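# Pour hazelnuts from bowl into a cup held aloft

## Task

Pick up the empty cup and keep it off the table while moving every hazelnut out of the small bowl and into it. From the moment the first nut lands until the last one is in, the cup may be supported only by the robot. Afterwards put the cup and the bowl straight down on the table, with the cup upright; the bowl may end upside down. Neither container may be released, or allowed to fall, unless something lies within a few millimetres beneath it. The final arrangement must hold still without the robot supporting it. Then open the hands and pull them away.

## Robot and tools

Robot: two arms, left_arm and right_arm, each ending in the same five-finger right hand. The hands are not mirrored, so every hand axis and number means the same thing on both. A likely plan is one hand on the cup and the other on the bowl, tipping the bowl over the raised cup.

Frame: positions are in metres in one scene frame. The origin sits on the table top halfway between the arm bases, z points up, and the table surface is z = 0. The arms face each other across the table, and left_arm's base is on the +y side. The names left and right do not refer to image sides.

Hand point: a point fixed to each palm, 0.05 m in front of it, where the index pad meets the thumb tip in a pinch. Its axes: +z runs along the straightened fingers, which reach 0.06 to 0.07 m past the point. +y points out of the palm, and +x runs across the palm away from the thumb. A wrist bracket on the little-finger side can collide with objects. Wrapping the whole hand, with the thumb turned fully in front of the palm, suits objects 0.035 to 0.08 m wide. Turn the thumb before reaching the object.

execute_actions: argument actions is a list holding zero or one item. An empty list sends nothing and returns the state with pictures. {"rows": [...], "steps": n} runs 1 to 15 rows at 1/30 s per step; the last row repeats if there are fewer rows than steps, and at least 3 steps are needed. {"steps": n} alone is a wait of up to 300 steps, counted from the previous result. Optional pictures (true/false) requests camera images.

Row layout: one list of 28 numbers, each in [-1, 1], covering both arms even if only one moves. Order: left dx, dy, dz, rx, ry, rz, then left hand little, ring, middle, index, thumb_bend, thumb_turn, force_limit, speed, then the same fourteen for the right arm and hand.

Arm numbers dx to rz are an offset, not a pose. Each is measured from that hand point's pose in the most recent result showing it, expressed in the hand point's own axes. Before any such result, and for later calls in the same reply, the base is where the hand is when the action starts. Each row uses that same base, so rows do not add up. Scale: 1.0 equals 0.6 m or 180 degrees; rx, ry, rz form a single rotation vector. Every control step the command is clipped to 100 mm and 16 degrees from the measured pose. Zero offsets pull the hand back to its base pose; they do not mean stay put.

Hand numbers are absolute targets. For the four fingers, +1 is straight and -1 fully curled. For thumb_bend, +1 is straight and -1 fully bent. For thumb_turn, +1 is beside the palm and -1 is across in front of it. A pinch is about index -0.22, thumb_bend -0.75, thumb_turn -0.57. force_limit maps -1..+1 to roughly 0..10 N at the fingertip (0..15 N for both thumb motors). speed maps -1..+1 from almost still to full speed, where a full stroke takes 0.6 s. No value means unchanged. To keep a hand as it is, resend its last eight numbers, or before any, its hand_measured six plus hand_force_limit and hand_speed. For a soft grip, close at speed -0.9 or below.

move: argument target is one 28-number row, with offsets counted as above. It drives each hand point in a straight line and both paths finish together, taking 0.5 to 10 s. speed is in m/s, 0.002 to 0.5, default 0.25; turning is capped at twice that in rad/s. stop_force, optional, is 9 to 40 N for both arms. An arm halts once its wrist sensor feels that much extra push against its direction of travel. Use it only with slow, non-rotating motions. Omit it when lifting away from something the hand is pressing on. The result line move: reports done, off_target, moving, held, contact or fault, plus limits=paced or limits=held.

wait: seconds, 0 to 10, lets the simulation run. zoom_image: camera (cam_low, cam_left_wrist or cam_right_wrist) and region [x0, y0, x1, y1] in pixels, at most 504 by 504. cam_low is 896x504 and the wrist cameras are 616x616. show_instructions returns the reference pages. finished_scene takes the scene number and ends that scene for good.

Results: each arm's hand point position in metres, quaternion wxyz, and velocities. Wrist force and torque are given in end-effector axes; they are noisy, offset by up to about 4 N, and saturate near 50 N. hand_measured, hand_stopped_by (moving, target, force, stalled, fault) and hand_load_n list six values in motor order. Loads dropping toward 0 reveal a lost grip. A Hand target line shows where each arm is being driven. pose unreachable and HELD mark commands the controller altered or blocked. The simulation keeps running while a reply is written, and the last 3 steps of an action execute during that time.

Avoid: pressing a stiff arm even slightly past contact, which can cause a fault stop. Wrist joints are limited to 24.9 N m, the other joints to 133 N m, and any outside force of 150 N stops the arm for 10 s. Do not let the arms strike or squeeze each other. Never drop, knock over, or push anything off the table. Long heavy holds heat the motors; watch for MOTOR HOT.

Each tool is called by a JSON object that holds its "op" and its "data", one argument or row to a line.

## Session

{"op": "execute_actions", "data": {
  "actions": []
}}

Scene clock: 0.00 s of 6600.00 s.
left_arm: end_effector_position=(+0.3293, +0.4888, +0.4709) hand_measured=(+1.000, +1.000, +1.000, +1.000, +1.000, +1.000) hand_load_n=(+0.0, +0.0, +0.0, +0.0, +0.0, +0.0) hand_stopped_by=(target, target, target, target, target, target) hand_force_limit=0.00 hand_speed=-0.80 end_effector_quat_wxyz=(-0.023, +0.281, +0.959, +0.011) end_effector_velocity=(-0.000, +0.000, +0.000) end_effector_angular_velocity=(-0.001, -0.001, -0.001) | right_arm: end_effector_position=(+0.0734, -0.2491, +0.4695) hand_measured=(+1.000, +1.000, +1.000, +1.000, +1.000, +1.000) hand_load_n=(+0.0, +0.0, +0.0, +0.0, +0.0, +0.0) hand_stopped_by=(target, target, target, target, target, target) hand_force_limit=0.00 hand_speed=-0.80 end_effector_quat_wxyz=(-0.005, -0.394, +0.919, -0.005) end_effector_velocity=(-0.000, +0.000, -0.000) end_effector_angular_velocity=(+0.000, +0.001, -0.001)
Joint positions: left_arm=[ 0.579 -1.718  1.369  1.97   1.579 -1.891] | right_arm=[-1.17  -1.728  1.371  1.938  1.58  -1.916]
Joint velocities: left_arm=[-0.001 -0.001 -0.001  0.    -0.     0.   ] | right_arm=[ 0.     0.     0.001 -0.001 -0.     0.001]
Wrist force (N, on the end effector, along its own x y z axes, offset not removed): no reading
Wrist torque (N m, same axes, about the end effector's origin, offset not removed): no reading
Hand target (left_arm): +0.329, +0.489, +0.471; -0.023, +0.281, +0.959, +0.011
Hand target (right_arm): +0.073, -0.249, +0.469; -0.005, -0.394, +0.919, -0.005

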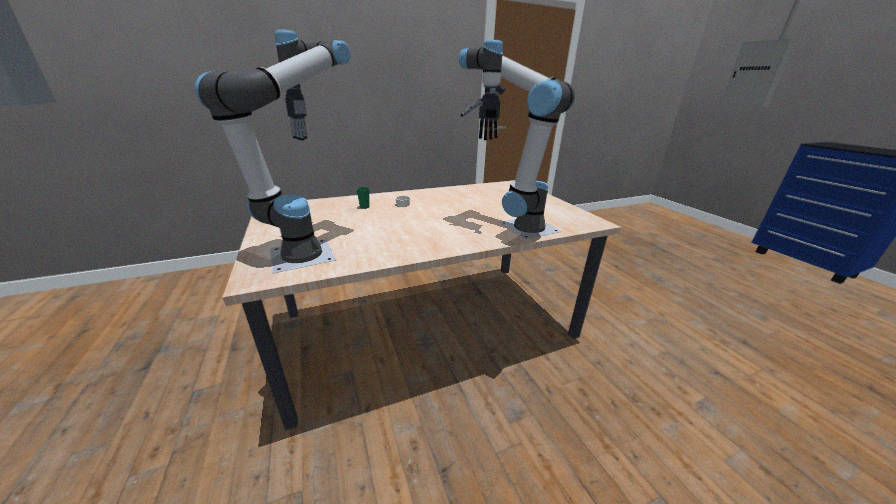

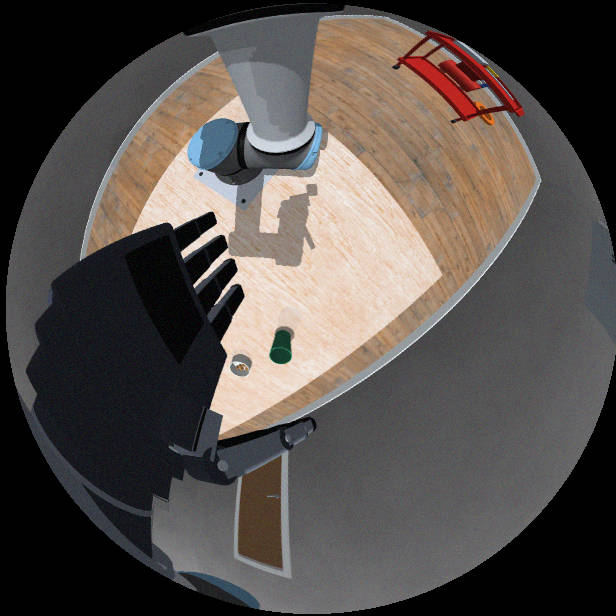

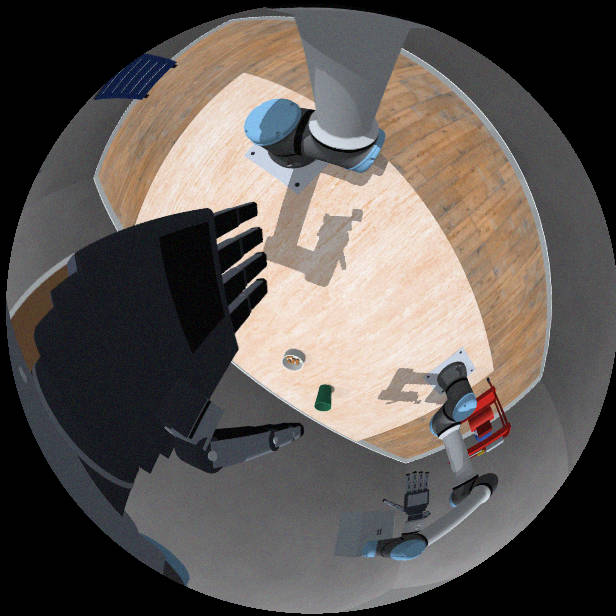

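{"op": "zoom_image", "data": {
  "camera": "cam_low",
  "region": [340, 160, 480, 240]
}}

{"op": "zoom_image", "data": {
  "camera": "cam_right_wrist",
  "region": [260, 330, 360, 430]
}}

{"op": "zoom_image", "data": {
  "camera": "cam_left_wrist",
  "region": [215, 300, 315, 400]
}}

Region (340, 160, 480, 240) of cam_low's 896x504 image, scaled by 3.600, with more detail than that image has; it fills the top 288 rows of this view, and the rest is white.

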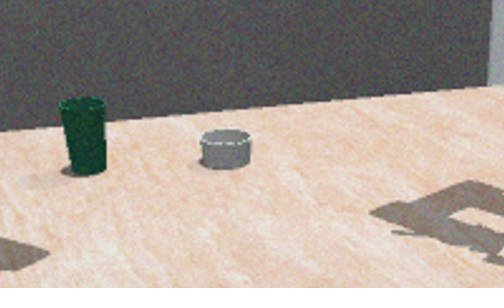

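Region (260, 330, 360, 430) of cam_right_wrist's 616x616 image, scaled by 5.040, with more detail than that image has.

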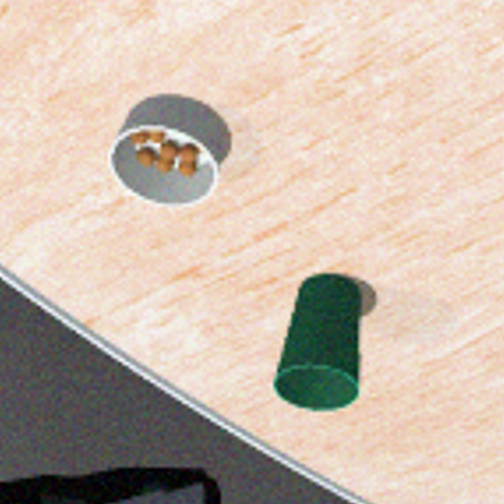

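Region (215, 300, 315, 400) of cam_left_wrist's 616x616 image, scaled by 5.040, with more detail than that image has.

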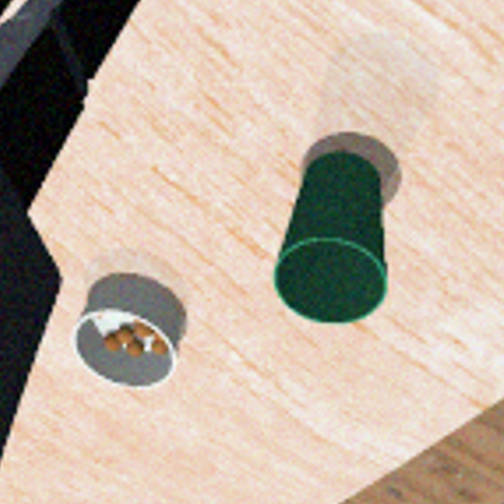

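{"op": "move", "data": {
  "target": [-0.256,-0.162,0.271,0,0,-0.556, 1,1,1,1,1,-1,0,0.3, -0.394,-0.218,0.28,0,0,0.556, 1,1,1,1,1,-1,0,0.3],
  "speed": 0.5
}}

Scene clock: 3.80 s of 6600.00 s.
left_arm: end_effector_position=(+0.4000, +0.3298, +0.3004) hand_measured=(+1.000, +1.000, +1.000, +1.000, +1.000, -1.000) hand_load_n=(+0.0, +0.0, +0.0, +0.0, +0.0, +0.0) hand_stopped_by=(target, target, target, target, target, target) hand_force_limit=0.00 hand_speed=0.30 end_effector_quat_wxyz=(+0.006, +0.554, -0.832, -0.025) end_effector_velocity=(+0.000, -0.001, -0.001) end_effector_angular_velocity=(+0.002, -0.000, +0.010) | right_arm: end_effector_position=(+0.3300, -0.1698, +0.2994) hand_measured=(+1.000, +1.000, +1.000, +1.000, +1.000, -1.000) hand_load_n=(+0.0, +0.0, +0.0, +0.0, +0.0, +0.0) hand_stopped_by=(target, target, target, target, target, target) hand_force_limit=0.00 hand_speed=0.30 end_effector_quat_wxyz=(+0.001, +0.451, +0.893, -0.006) end_effector_velocity=(+0.002, +0.001, -0.001) end_effector_angular_velocity=(-0.003, +0.001, -0.014)
Joint positions: left_arm=[ 0.629 -1.165  1.194  1.593  1.576 -3.586] | right_arm=[-1.068 -1.251  1.294  1.538  1.578 -0.068]
Joint velocities: left_arm=[-0.001  0.003 -0.001 -0.001 -0.001 -0.011] | right_arm=[ 0.003  0.008 -0.008  0.003  0.002  0.017]
Wrist force (N, on the end effector, along its own x y z axes, offset not removed): left_arm=[3.0 2.9 -1.8] | right_arm=[-0.5 -1.2 0.9]
Wrist torque (N m, same axes, about the end effector's origin, offset not removed): left_arm=[0.60 -0.52 0.18] | right_arm=[-0.22 -0.13 -0.10]
Hand target (left_arm): +0.400, +0.330, +0.300; -0.006, -0.555, +0.832, +0.025
Hand target (right_arm): +0.330, -0.170, +0.299; +0.001, +0.451, +0.892, -0.007
Off the commanded pose (left_arm): 0.001 m, 0 deg.
Off the commanded pose (right_arm): 0.000 m, 0 deg.
Kept back: nothing.
move: done

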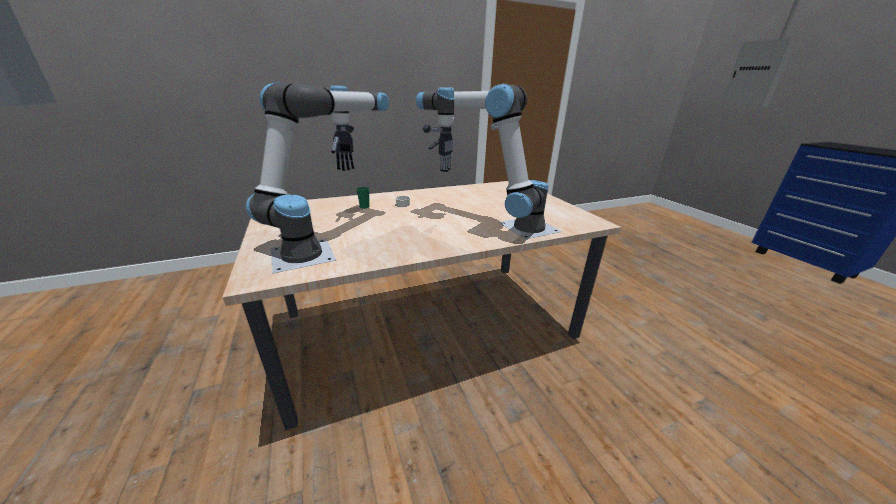

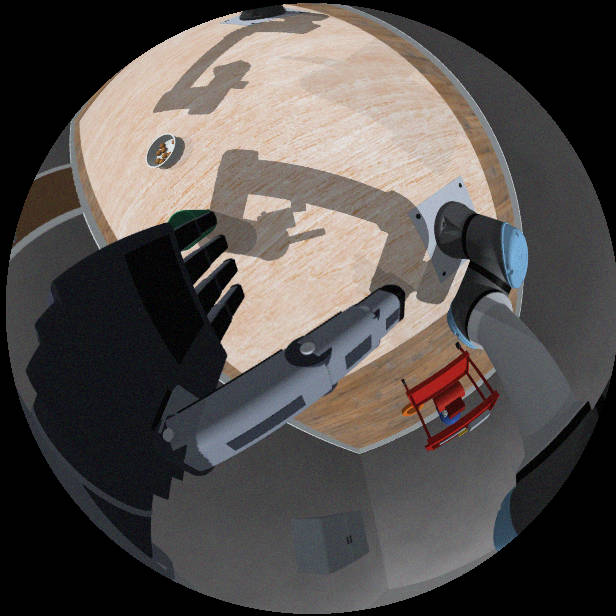

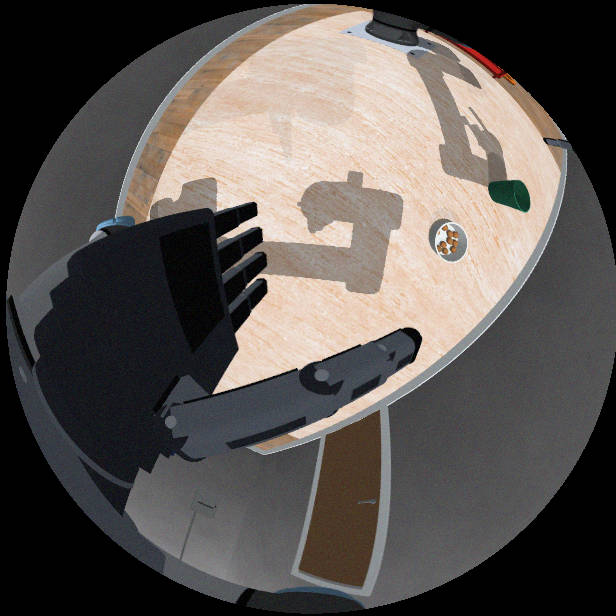

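{"op": "execute_actions", "data": {
  "actions": []
}}

Scene clock: 4.57 s of 6600.00 s.
left_arm: end_effector_position=(+0.4000, +0.3297, +0.3003) hand_measured=(+1.000, +1.000, +1.000, +1.000, +1.000, -1.000) hand_load_n=(+0.0, +0.0, +0.0, +0.0, +0.0, +0.0) hand_stopped_by=(target, target, target, target, target, target) hand_force_limit=0.00 hand_speed=0.30 end_effector_quat_wxyz=(+0.006, +0.555, -0.832, -0.025) end_effector_velocity=(+0.000, +0.000, +0.000) end_effector_angular_velocity=(+0.001, -0.000, +0.001) | right_arm: end_effector_position=(+0.3302, -0.1698, +0.2993) hand_measured=(+1.000, +1.000, +1.000, +1.000, +1.000, -1.000) hand_load_n=(+0.0, +0.0, +0.0, +0.0, +0.0, +0.0) hand_stopped_by=(target, target, target, target, target, target) hand_force_limit=0.00 hand_speed=0.30 end_effector_quat_wxyz=(+0.001, +0.451, +0.892, -0.007) end_effector_velocity=(-0.001, +0.000, -0.001) end_effector_angular_velocity=(-0.002, +0.002, +0.001)
Joint positions: left_arm=[ 0.629 -1.165  1.194  1.593  1.576 -3.587] | right_arm=[-1.067 -1.25   1.293  1.538  1.579 -0.066]
Joint velocities: left_arm=[ 0.001  0.    -0.001  0.001 -0.    -0.001] | right_arm=[0.001 0.001 0.001 0.001 0.    0.   ]
Wrist force (N, on the end effector, along its own x y z axes, offset not removed): left_arm=[2.4 -0.6 -1.4] | right_arm=[-2.6 1.2 1.6]
Wrist torque (N m, same axes, about the end effector's origin, offset not removed): left_arm=[-0.07 -0.27 0.00] | right_arm=[0.11 0.23 -0.24]
Hand target (left_arm): +0.400, +0.330, +0.300; -0.006, -0.555, +0.832, +0.025
Hand target (right_arm): +0.330, -0.170, +0.299; +0.001, +0.451, +0.892, -0.007
Off the commanded pose (left_arm): 0.001 m, 0 deg.
Off the commanded pose (right_arm): 0.000 m, 0 deg.
Kept back: nothing.
Steps of this call (steps 1 to 23: nothing new was sent). Readings (end_effector_position | what the end effector reports):
1: left_arm (+0.4000, +0.3298, +0.3003) | right_arm (+0.3301, -0.1698, +0.2993) | left_arm hand_measured=(+1.000, +1.000, +1.000, +1.000, +1.000, -1.000) hand_load_n=(+0.0, +0.0, +0.0, +0.0, +0.0, +0.0) hand_stopped_by=(target, target, target, target, target, target) hand_force_limit=0.00 hand_speed=0.30 | right_arm hand_measured=(+1.000, +1.000, +1.000, +1.000, +1.000, -1.000) hand_load_n=(+0.0, +0.0, +0.0, +0.0, +0.0, +0.0) hand_stopped_by=(target, target, target, target, target, target) hand_force_limit=0.00 hand_speed=0.30
2: left_arm (+0.4000, +0.3298, +0.3003) | right_arm (+0.3301, -0.1698, +0.2993) | left_arm hand_measured=(+1.000, +1.000, +1.000, +1.000, +1.000, -1.000) hand_load_n=(+0.0, +0.0, +0.0, +0.0, +0.0, +0.0) hand_stopped_by=(target, target, target, target, target, target) hand_force_limit=0.00 hand_speed=0.30 | right_arm hand_measured=(+1.000, +1.000, +1.000, +1.000, +1.000, -1.000) hand_load_n=(+0.0, +0.0, +0.0, +0.0, +0.0, +0.0) hand_stopped_by=(target, target, target, target, target, target) hand_force_limit=0.00 hand_speed=0.30
4: left_arm (+0.4000, +0.3297, +0.3003) | right_arm (+0.3301, -0.1698, +0.2993) | left_arm hand_measured=(+1.000, +1.000, +1.000, +1.000, +1.000, -1.000) hand_load_n=(+0.0, +0.0, +0.0, +0.0, +0.0, +0.0) hand_stopped_by=(target, target, target, target, target, target) hand_force_limit=0.00 hand_speed=0.30 | right_arm hand_measured=(+1.000, +1.000, +1.000, +1.000, +1.000, -1.000) hand_load_n=(+0.0, +0.0, +0.0, +0.0, +0.0, +0.0) hand_stopped_by=(target, target, target, target, target, target) hand_force_limit=0.00 hand_speed=0.30
8: left_arm (+0.4000, +0.3297, +0.3003) | right_arm (+0.3302, -0.1698, +0.2993) | left_arm hand_measured=(+1.000, +1.000, +1.000, +1.000, +1.000, -1.000) hand_load_n=(+0.0, +0.0, +0.0, +0.0, +0.0, +0.0) hand_stopped_by=(target, target, target, target, target, target) hand_force_limit=0.00 hand_speed=0.30 | right_arm hand_measured=(+1.000, +1.000, +1.000, +1.000, +1.000, -1.000) hand_load_n=(+0.0, +0.0, +0.0, +0.0, +0.0, +0.0) hand_stopped_by=(target, target, target, target, target, target) hand_force_limit=0.00 hand_speed=0.30
23: the state above

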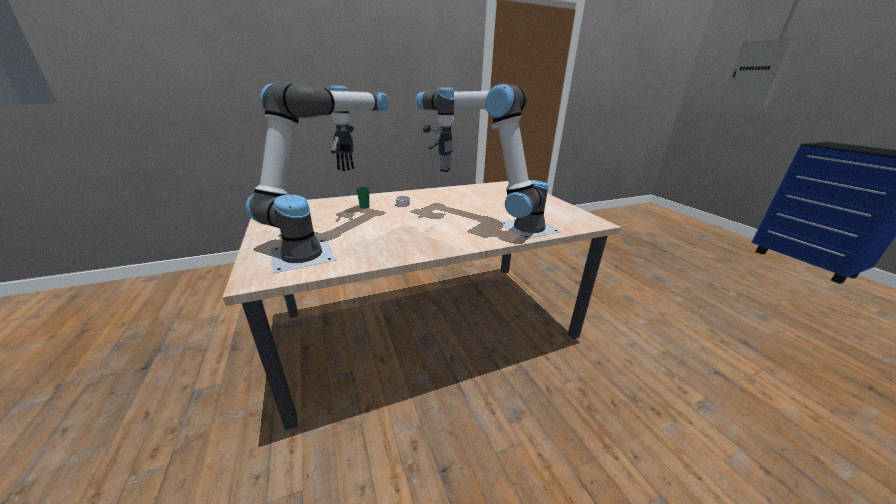

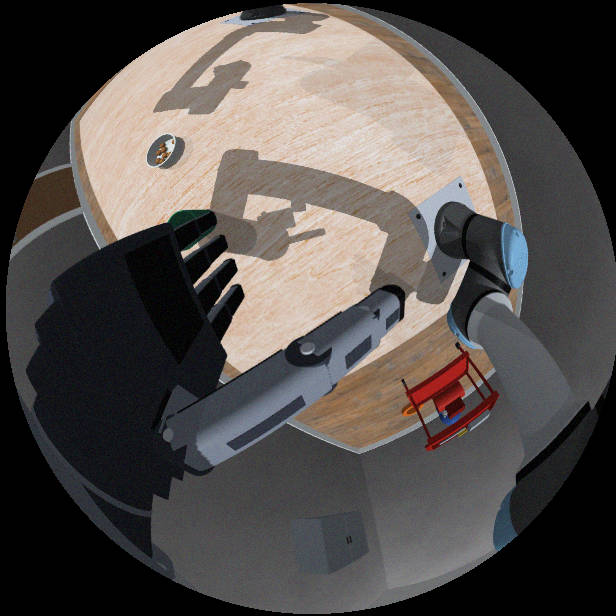

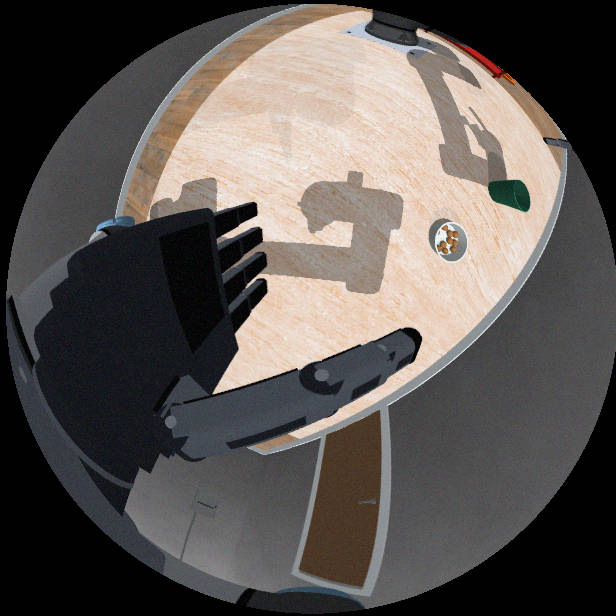

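{"op": "zoom_image", "data": {
  "camera": "cam_right_wrist",
  "region": [420, 210, 480, 270]
}}

Region (420, 210, 480, 270) of cam_right_wrist's 616x616 image, scaled by 8.400, with more detail than that image has.

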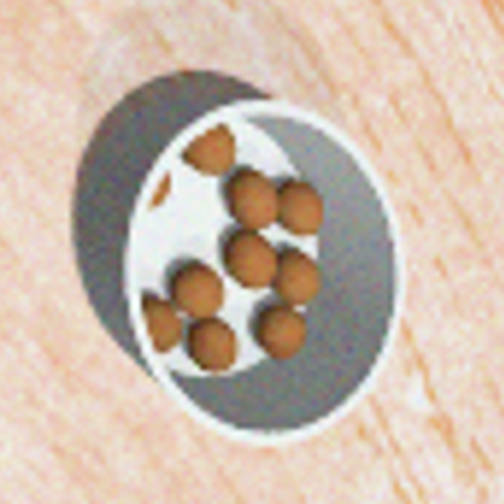

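{"op": "move", "data": {
  "target": [0.0363,-0.0758,0.4217,0.2798,0.4403,-0.2772,1,1,1,1,1,-1,0,0.3,-0.0006,0.1733,0.425,-0.2891,0.4329,0.3757,1,1,1,1,1,-1,0,0.3],
  "speed": 0.35
}}

Scene clock: 9.23 s of 6600.00 s.
left_arm: end_effector_position=(+0.4243, +0.3008, +0.0446) hand_measured=(+1.000, +1.000, +1.000, +1.000, +1.000, -1.000) hand_load_n=(+0.0, +0.0, +0.0, +0.0, +0.0, +0.0) hand_stopped_by=(target, target, target, target, target, target) hand_force_limit=0.00 hand_speed=0.30 end_effector_quat_wxyz=(+0.280, +0.662, -0.297, +0.628) end_effector_velocity=(+0.001, -0.001, -0.000) end_effector_angular_velocity=(-0.011, -0.009, +0.006) | right_arm: end_effector_position=(+0.4128, -0.1112, +0.0431) hand_measured=(+1.000, +1.000, +1.000, +1.000, +1.000, -1.000) hand_load_n=(+0.0, +0.0, +0.0, +0.0, +0.0, +0.0) hand_stopped_by=(target, target, target, target, target, target) hand_force_limit=0.00 hand_speed=0.30 end_effector_quat_wxyz=(-0.334, +0.686, +0.255, +0.594) end_effector_velocity=(+0.000, -0.000, -0.001) end_effector_angular_velocity=(+0.004, -0.002, -0.006)
Joint positions: left_arm=[ 0.935 -1.267  2.585 -1.262  1.877 -4.694] | right_arm=[-1.203 -1.18   2.314 -1.055  1.137  1.695]
Joint velocities: left_arm=[-0.006  0.014  0.007 -0.036 -0.012 -0.006] | right_arm=[ 0.003  0.006  0.001 -0.012  0.008  0.003]
Wrist force (N, on the end effector, along its own x y z axes, offset not removed): left_arm=[2.0 1.7 -1.0] | right_arm=[1.2 0.4 2.4]
Wrist torque (N m, same axes, about the end effector's origin, offset not removed): left_arm=[0.40 -0.40 0.13] | right_arm=[0.01 -0.34 0.02]
Hand target (left_arm): +0.424, +0.301, +0.044; +0.280, +0.662, -0.296, +0.629
Hand target (right_arm): +0.413, -0.111, +0.043; -0.334, +0.686, +0.254, +0.594
Off the commanded pose (left_arm): 0.001 m, 0 deg.
Off the commanded pose (right_arm): 0.000 m, 0 deg.
Kept back: nothing.
move: done

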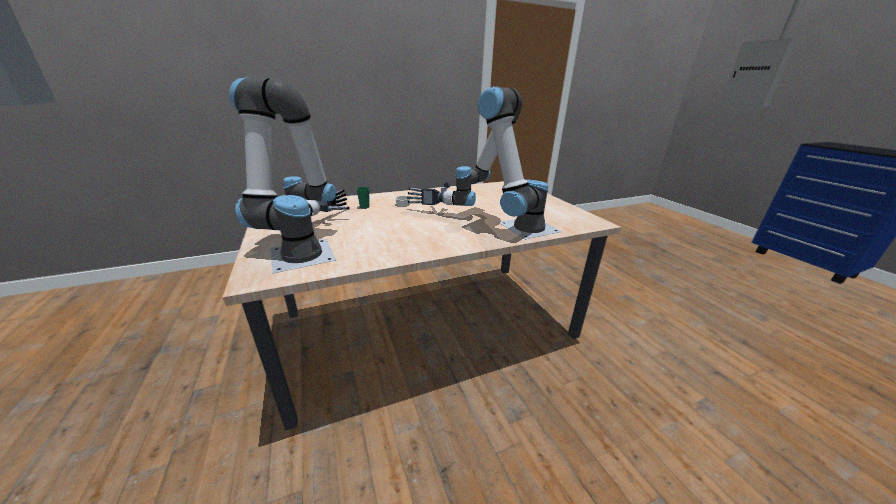

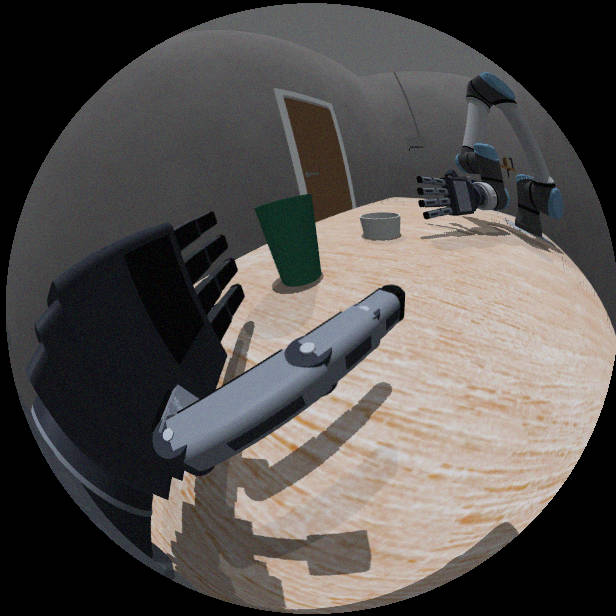

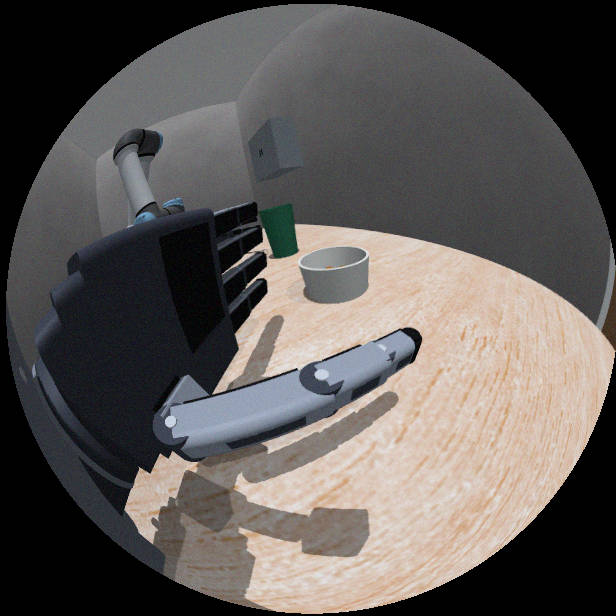

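{"op": "move", "data": {
  "target": [-0.0165,0,0.105,0,0,0,1,1,1,1,1,-1,0,0.3,-0.0381,0.0058,0.0697,0,0,0,1,1,1,1,1,-1,0,0.3],
  "speed": 0.12
}}

Scene clock: 10.50 s of 6600.00 s.
left_arm: end_effector_position=(+0.4658, +0.2545, +0.0315) hand_measured=(+1.000, +1.000, +1.000, +1.000, +1.000, -1.000) hand_load_n=(+0.0, +0.0, +0.0, +0.0, +0.0, +0.0) hand_stopped_by=(target, target, target, target, target, target) hand_force_limit=0.00 hand_speed=0.30 end_effector_quat_wxyz=(+0.280, +0.662, -0.297, +0.628) end_effector_velocity=(+0.002, -0.001, -0.001) end_effector_angular_velocity=(-0.000, -0.001, +0.000) | right_arm: end_effector_position=(+0.4384, -0.0806, +0.0171) hand_measured=(+1.000, +1.000, +1.000, +1.000, +1.000, -1.000) hand_load_n=(+0.0, +0.0, +0.0, +0.0, +0.0, +0.0) hand_stopped_by=(target, target, target, target, target, target) hand_force_limit=0.00 hand_speed=0.30 end_effector_quat_wxyz=(-0.334, +0.686, +0.255, +0.594) end_effector_velocity=(+0.000, +0.002, -0.000) end_effector_angular_velocity=(-0.000, -0.001, +0.002)
Joint positions: left_arm=[ 0.867 -1.162  2.456 -1.239  1.81  -4.698] | right_arm=[-1.155 -1.054  2.204 -1.072  1.184  1.699]
Joint velocities: left_arm=[-0.001  0.005 -0.005 -0.    -0.001 -0.   ] | right_arm=[ 0.003  0.003 -0.004  0.     0.001 -0.001]
Wrist force (N, on the end effector, along its own x y z axes, offset not removed): left_arm=[2.5 2.5 -0.6] | right_arm=[-0.8 -1.7 0.9]
Wrist torque (N m, same axes, about the end effector's origin, offset not removed): left_arm=[0.46 -0.43 0.16] | right_arm=[-0.26 -0.08 -0.26]
Hand target (left_arm): +0.466, +0.254, +0.031; +0.280, +0.662, -0.297, +0.628
Hand target (right_arm): +0.439, -0.081, +0.017; -0.334, +0.686, +0.255, +0.594
Off the commanded pose (left_arm): 0.000 m, 0 deg.
Off the commanded pose (right_arm): 0.000 m, 0 deg.
Kept back: nothing.
move: done

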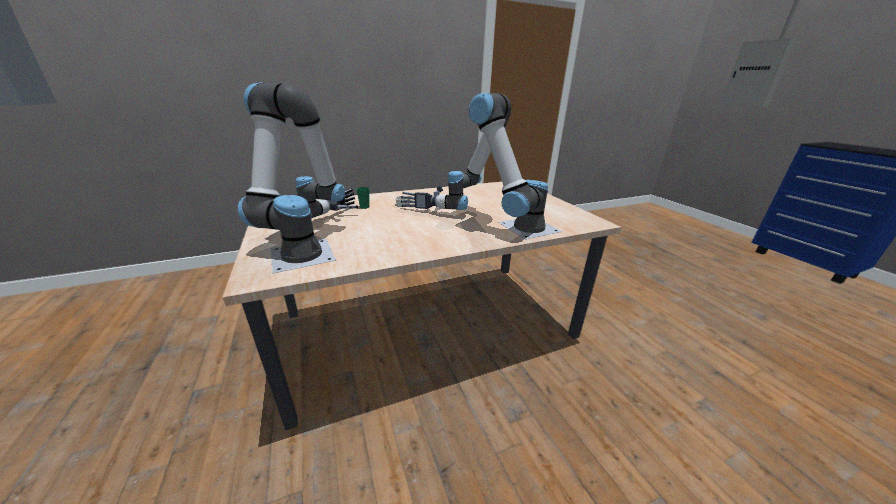

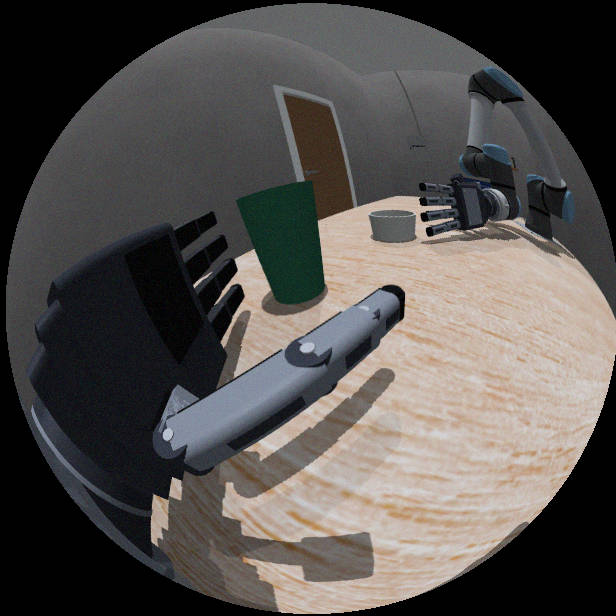

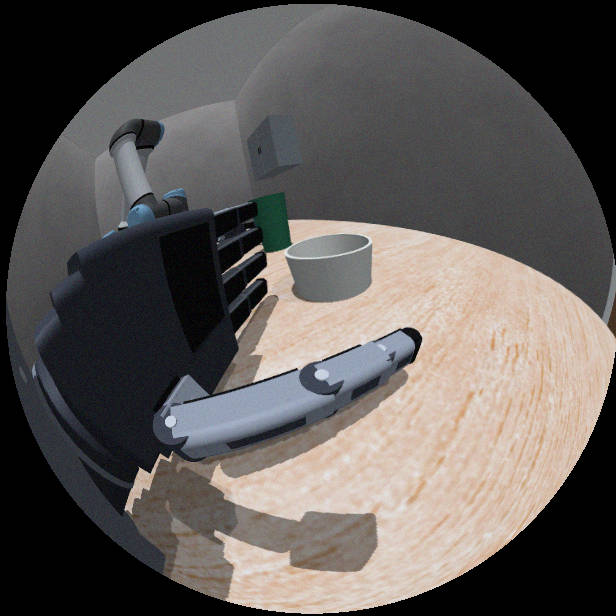

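{"op": "move", "data": {
  "target": [0.006,0.0133,0.1167,0,0,0,1,1,1,1,1,-1,0,0.3,0.0053,0.016,0.075,0,0,0,1,1,1,1,1,-1,0,0.3],
  "speed": 0.09
}}

Scene clock: 12.00 s of 6600.00 s.
left_arm: end_effector_position=(+0.5066, +0.1971, +0.0314) hand_measured=(+1.000, +1.000, +1.000, +1.000, +1.000, -1.000) hand_load_n=(+0.0, +0.0, +0.0, +0.0, +0.0, +0.0) hand_stopped_by=(target, target, target, target, target, target) hand_force_limit=0.00 hand_speed=0.30 end_effector_quat_wxyz=(+0.280, +0.662, -0.297, +0.628) end_effector_velocity=(+0.001, -0.001, -0.000) end_effector_angular_velocity=(-0.000, +0.000, +0.001) | right_arm: end_effector_position=(+0.4750, -0.0528, +0.0156) hand_measured=(+1.000, +1.000, +1.000, +1.000, +1.000, -1.000) hand_load_n=(+0.0, +0.0, +0.0, +0.0, +0.0, +0.0) hand_stopped_by=(target, target, target, target, target, target) hand_force_limit=0.00 hand_speed=0.30 end_effector_quat_wxyz=(-0.334, +0.686, +0.255, +0.594) end_effector_velocity=(+0.001, +0.000, -0.000) end_effector_angular_velocity=(-0.000, +0.001, -0.000)
Joint positions: left_arm=[ 0.794 -1.1    2.304 -1.15   1.737 -4.702] | right_arm=[-1.136 -0.991  2.069 -1.002  1.203  1.7  ]
Joint velocities: left_arm=[-0.001  0.002 -0.004  0.002 -0.002 -0.001] | right_arm=[-0.     0.002 -0.003  0.002  0.     0.   ]
Wrist force (N, on the end effector, along its own x y z axes, offset not removed): left_arm=[2.3 2.4 -2.2] | right_arm=[-1.1 0.4 1.1]
Wrist torque (N m, same axes, about the end effector's origin, offset not removed): left_arm=[0.58 -0.40 0.15] | right_arm=[0.00 -0.09 -0.14]
Hand target (left_arm): +0.507, +0.197, +0.031; +0.280, +0.662, -0.297, +0.628
Hand target (right_arm): +0.475, -0.053, +0.016; -0.334, +0.686, +0.255, +0.594
Off the commanded pose (left_arm): 0.000 m, 0 deg.
Off the commanded pose (right_arm): 0.000 m, 0 deg.
Kept back: nothing.
move: done

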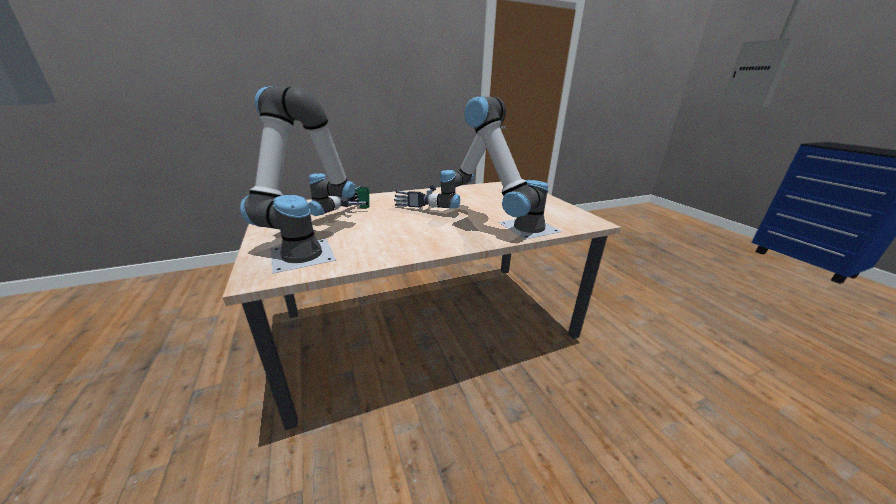

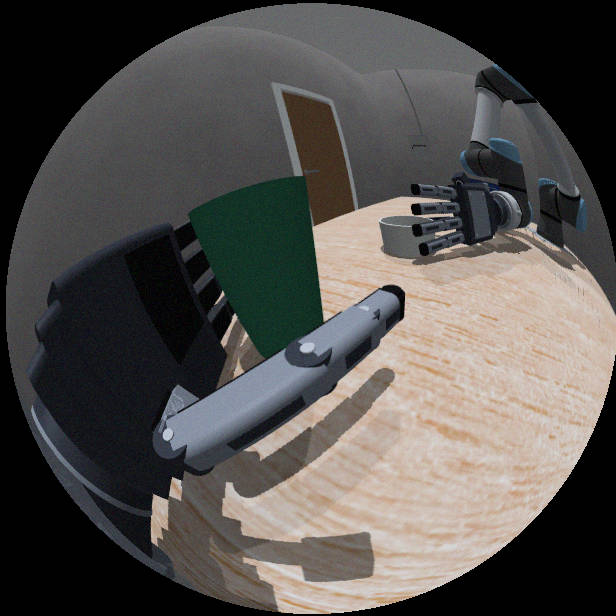

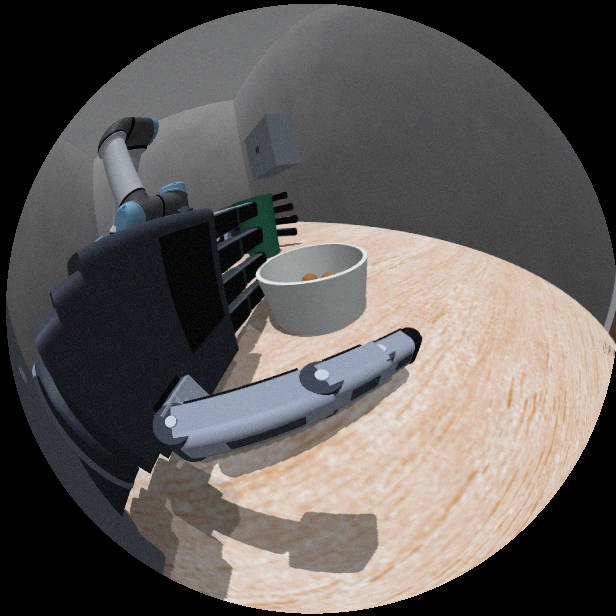

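{"op": "move", "data": {
  "target": [0.0024,0.004,0.047,0,0,0,1,1,1,1,1,-1,0,0.3,0.0042,-0.0008,0.06,0,0,0,1,1,1,1,1,-1,0,0.3],
  "speed": 0.06
}}

Scene clock: 13.37 s of 6600.00 s.
left_arm: end_effector_position=(+0.5235, +0.1745, +0.0314) hand_measured=(+1.000, +1.000, +1.000, +1.000, +1.000, -1.000) hand_load_n=(+0.0, +0.0, +0.0, +0.0, +0.0, +0.0) hand_stopped_by=(target, target, target, target, target, target) hand_force_limit=0.00 hand_speed=0.30 end_effector_quat_wxyz=(+0.280, +0.662, -0.297, +0.628) end_effector_velocity=(+0.001, -0.001, +0.000) end_effector_angular_velocity=(-0.000, -0.000, -0.000) | right_arm: end_effector_position=(+0.4981, -0.0253, +0.0156) hand_measured=(+1.000, +1.000, +1.000, +1.000, +1.000, -1.000) hand_load_n=(+0.0, +0.0, +0.0, +0.0, +0.0, +0.0) hand_stopped_by=(target, target, target, target, target, target) hand_force_limit=0.00 hand_speed=0.30 end_effector_quat_wxyz=(-0.334, +0.686, +0.254, +0.594) end_effector_velocity=(+0.001, +0.001, +0.001) end_effector_angular_velocity=(+0.001, -0.000, -0.000)
Joint positions: left_arm=[ 0.774 -1.072  2.237 -1.112  1.717 -4.703] | right_arm=[-1.107 -0.943  1.961 -0.942  1.232  1.703]
Joint velocities: left_arm=[-0.001  0.001 -0.003  0.002 -0.    -0.   ] | right_arm=[ 0.002  0.001 -0.005  0.004  0.002  0.001]
Wrist force (N, on the end effector, along its own x y z axes, offset not removed): left_arm=[0.2 3.1 -0.6] | right_arm=[-0.3 -0.1 -0.6]
Wrist torque (N m, same axes, about the end effector's origin, offset not removed): left_arm=[0.48 -0.16 -0.07] | right_arm=[0.04 0.04 -0.12]
Hand target (left_arm): +0.524, +0.174, +0.031; +0.280, +0.662, -0.297, +0.628
Hand target (right_arm): +0.498, -0.025, +0.016; -0.334, +0.686, +0.254, +0.594
Off the commanded pose (left_arm): 0.000 m, 0 deg.
Off the commanded pose (right_arm): 0.000 m, 0 deg.
Kept back: nothing.
move: done

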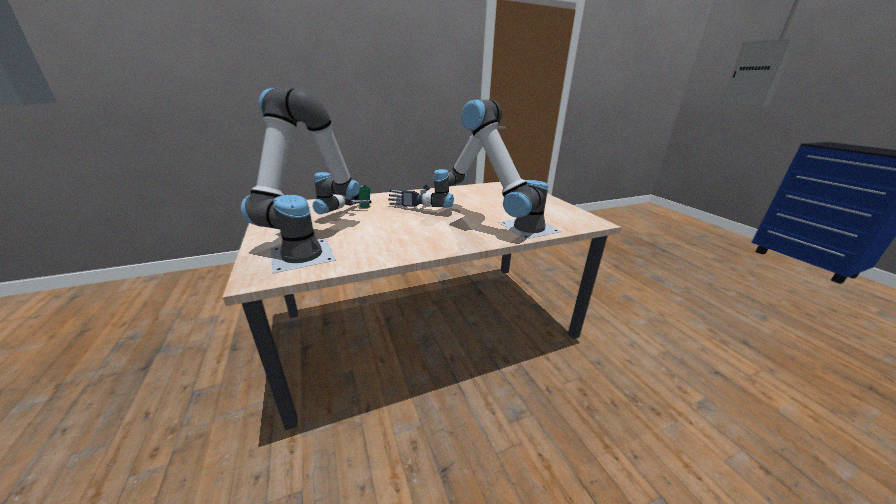

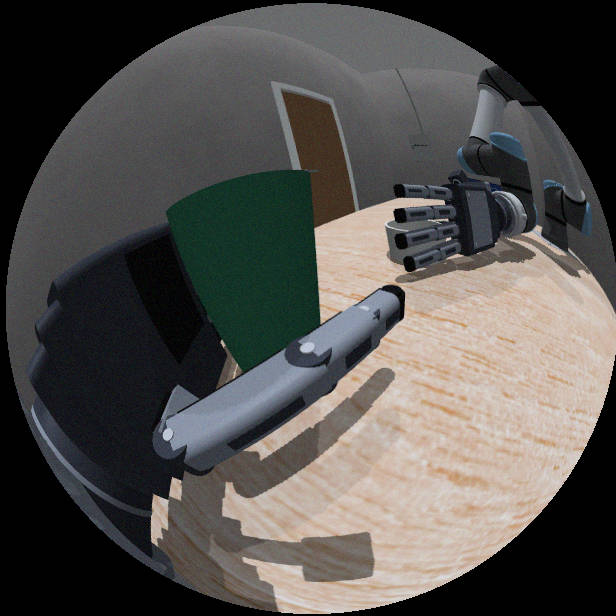

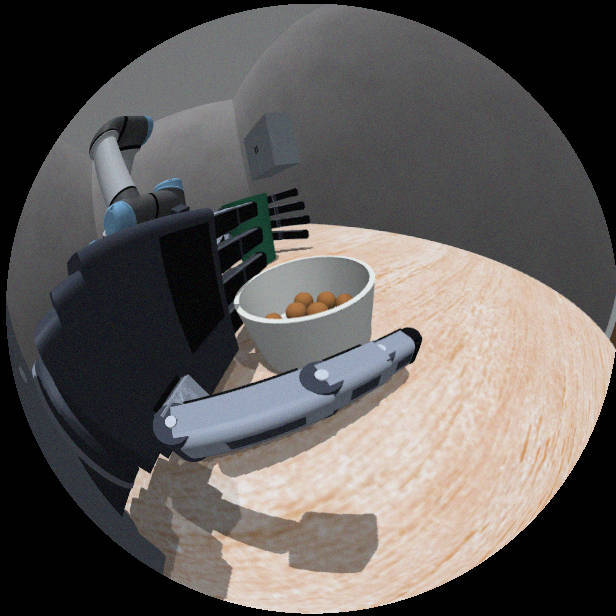

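{"op": "move", "data": {
  "target": [0,0,0,0,0,0,-1,-1,-1,-1,1,-1,0,-0.65,0.0013,-0.004,0.025,0,0,0,1,1,1,1,1,-1,0,0.3],
  "speed": 0.03
}}

Scene clock: 16.03 s of 6600.00 s.
left_arm: end_effector_position=(+0.5236, +0.1745, +0.0315) hand_measured=(-0.260, -0.240, -0.240, -0.222, +1.000, -1.000) hand_load_n=(+5.5, +3.5, +6.0, +3.0, +1.5, +3.0) hand_stopped_by=(force, force, force, force, target, target) hand_force_limit=0.00 hand_speed=-0.65 end_effector_quat_wxyz=(+0.280, +0.662, -0.297, +0.628) end_effector_velocity=(-0.000, +0.000, -0.000) end_effector_angular_velocity=(+0.000, +0.000, +0.000) | right_arm: end_effector_position=(+0.5061, -0.0123, +0.0156) hand_measured=(+1.000, +1.000, +1.000, +1.000, +1.000, -1.000) hand_load_n=(+0.0, +0.0, +0.0, +0.0, +0.0, +0.0) hand_stopped_by=(target, target, target, target, target, target) hand_force_limit=0.00 hand_speed=0.30 end_effector_quat_wxyz=(-0.334, +0.686, +0.254, +0.594) end_effector_velocity=(-0.000, +0.000, -0.001) end_effector_angular_velocity=(-0.000, +0.001, -0.001)
Joint positions: left_arm=[ 0.774 -1.072  2.237 -1.112  1.717 -4.703] | right_arm=[-1.091 -0.922  1.914 -0.917  1.248  1.704]
Joint velocities: left_arm=[ 0.  0.  0.  0. -0. -0.] | right_arm=[ 0.001  0.001 -0.    -0.     0.002  0.   ]
Wrist force (N, on the end effector, along its own x y z axes, offset not removed): left_arm=[4.8 1.6 -2.1] | right_arm=[1.9 -1.1 0.1]
Wrist torque (N m, same axes, about the end effector's origin, offset not removed): left_arm=[0.23 -0.45 0.16] | right_arm=[0.10 -0.45 0.08]
Hand target (left_arm): +0.524, +0.175, +0.031; +0.280, +0.662, -0.297, +0.628
Hand target (right_arm): +0.506, -0.012, +0.016; -0.334, +0.686, +0.254, +0.594
Off the commanded pose (left_arm): 0.000 m, 0 deg.
Off the commanded pose (right_arm): 0.000 m, 0 deg.
Kept back: nothing.
move: done

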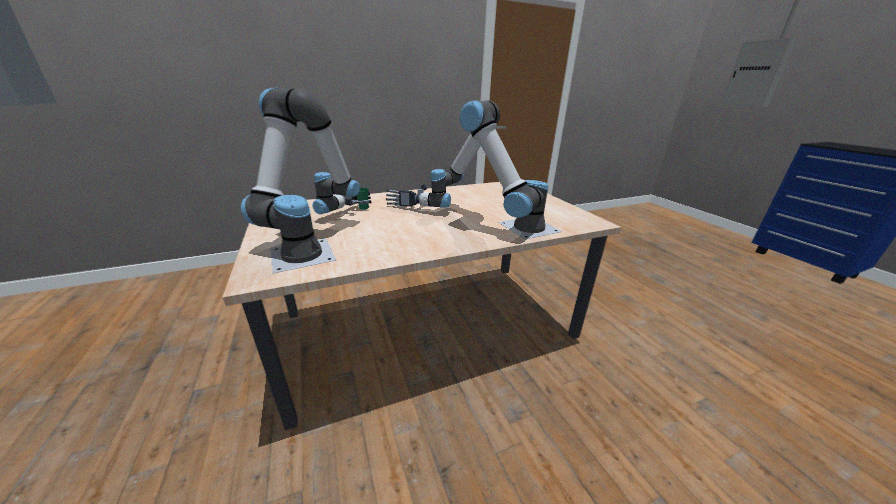

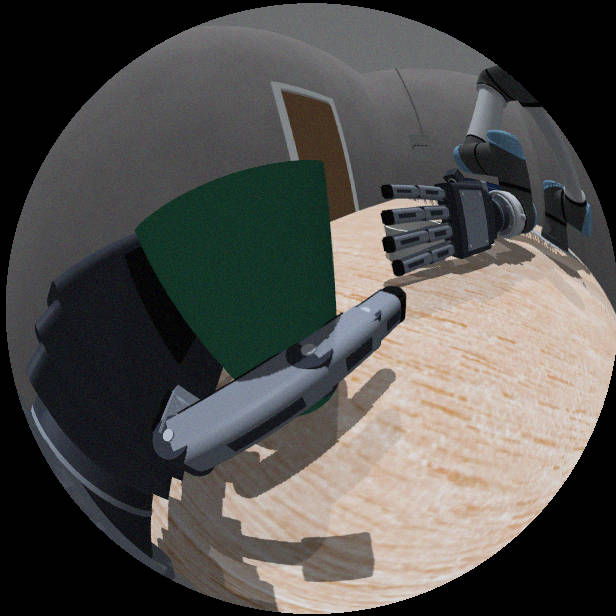

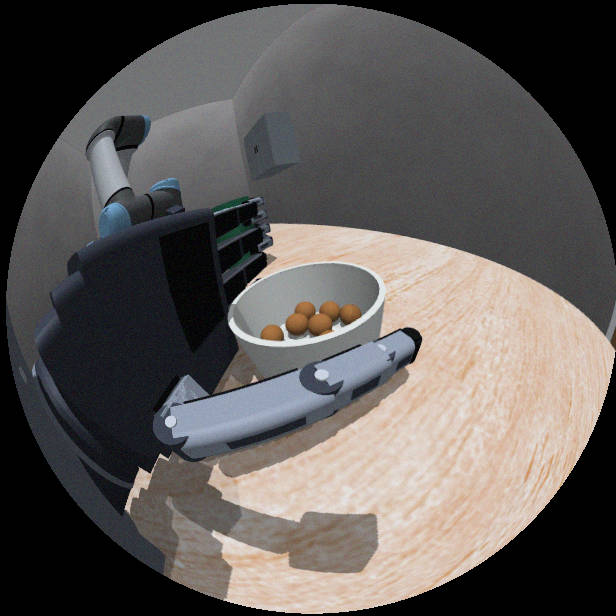

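{"op": "move", "data": {
  "target": [0,0,0,0,0,0,-1,-1,-1,-1,-1,-1,0,-0.7,0.0007,0,0.01,0,0,0,1,1,-1,-1,1,-1,-0.2,-0.7],
  "speed": 0.03
}}

Scene clock: 18.03 s of 6600.00 s.
left_arm: end_effector_position=(+0.5236, +0.1745, +0.0315) hand_measured=(-0.260, -0.240, -0.240, -0.222, +0.970, -1.000) hand_load_n=(+5.5, +3.5, +6.0, +3.0, +7.5, +3.0) hand_stopped_by=(force, force, force, force, force, target) hand_force_limit=0.00 hand_speed=-0.70 end_effector_quat_wxyz=(+0.280, +0.662, -0.297, +0.628) end_effector_velocity=(+0.000, +0.000, +0.000) end_effector_angular_velocity=(-0.000, +0.000, +0.001) | right_arm: end_effector_position=(+0.5101, -0.0078, +0.0156) hand_measured=(+1.000, +1.000, +0.320, +0.254, +1.002, -1.000) hand_load_n=(+0.0, +0.0, +4.0, +7.5, +2.5, +1.0) hand_stopped_by=(target, target, force, force, target, target) hand_force_limit=-0.20 hand_speed=-0.70 end_effector_quat_wxyz=(-0.334, +0.686, +0.254, +0.594) end_effector_velocity=(-0.000, +0.000, -0.001) end_effector_angular_velocity=(-0.001, +0.001, +0.000)
Joint positions: left_arm=[ 0.774 -1.072  2.237 -1.112  1.717 -4.703] | right_arm=[-1.087 -0.913  1.896 -0.907  1.252  1.704]
Joint velocities: left_arm=[ 0. -0.  0. -0. -0. -0.] | right_arm=[ 0.001  0.002  0.    -0.     0.    -0.001]
Wrist force (N, on the end effector, along its own x y z axes, offset not removed): left_arm=[4.2 1.7 -3.1] | right_arm=[0.0 -1.9 -2.0]
Wrist torque (N m, same axes, about the end effector's origin, offset not removed): left_arm=[0.21 -0.45 0.02] | right_arm=[-0.03 0.24 -0.12]
Hand target (left_arm): +0.524, +0.175, +0.031; +0.280, +0.662, -0.297, +0.628
Hand target (right_arm): +0.510, -0.008, +0.016; -0.334, +0.686, +0.254, +0.594
Off the commanded pose (left_arm): 0.000 m, 0 deg.
Off the commanded pose (right_arm): 0.000 m, 0 deg.
Kept back: nothing.
move: done

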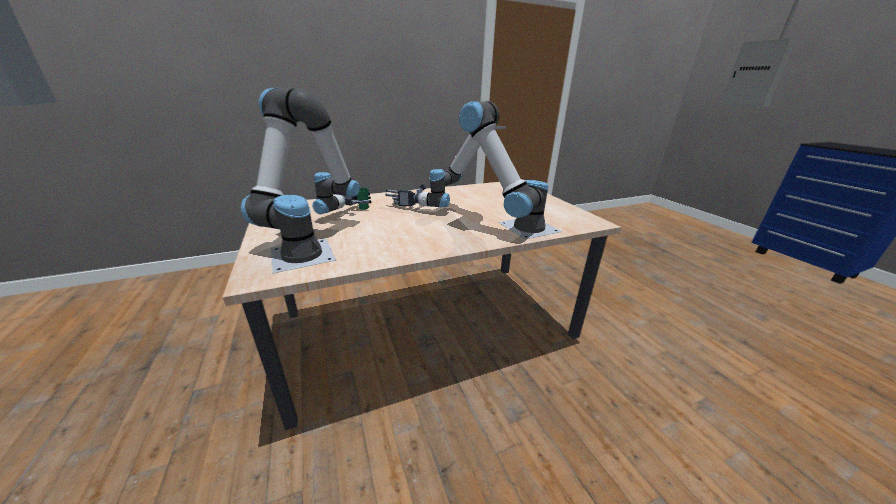

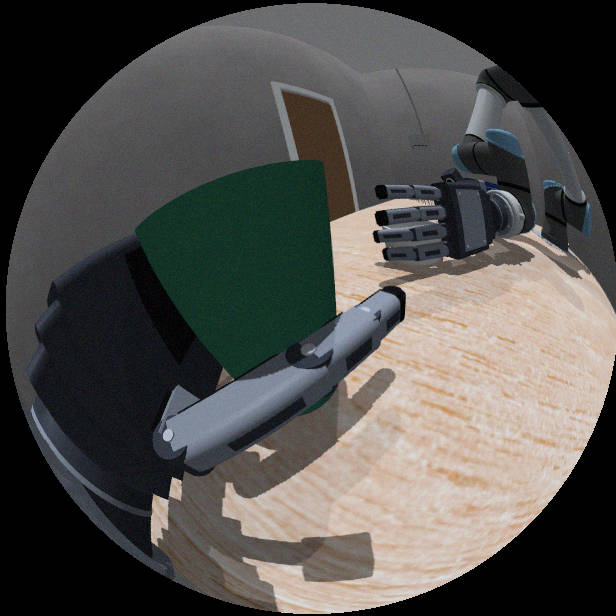

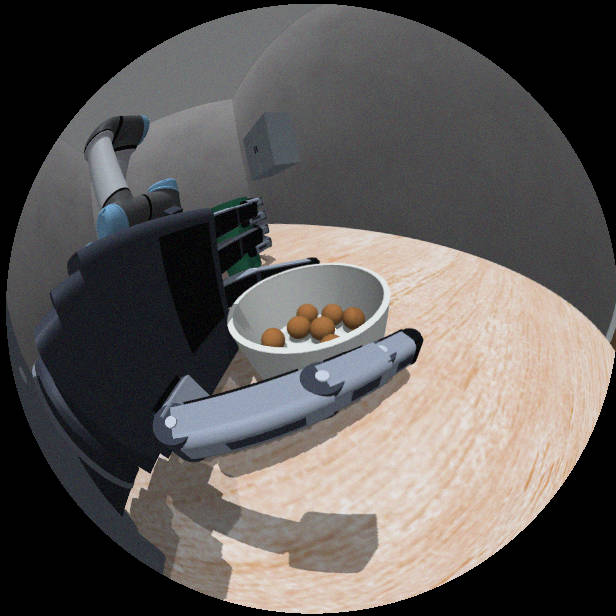

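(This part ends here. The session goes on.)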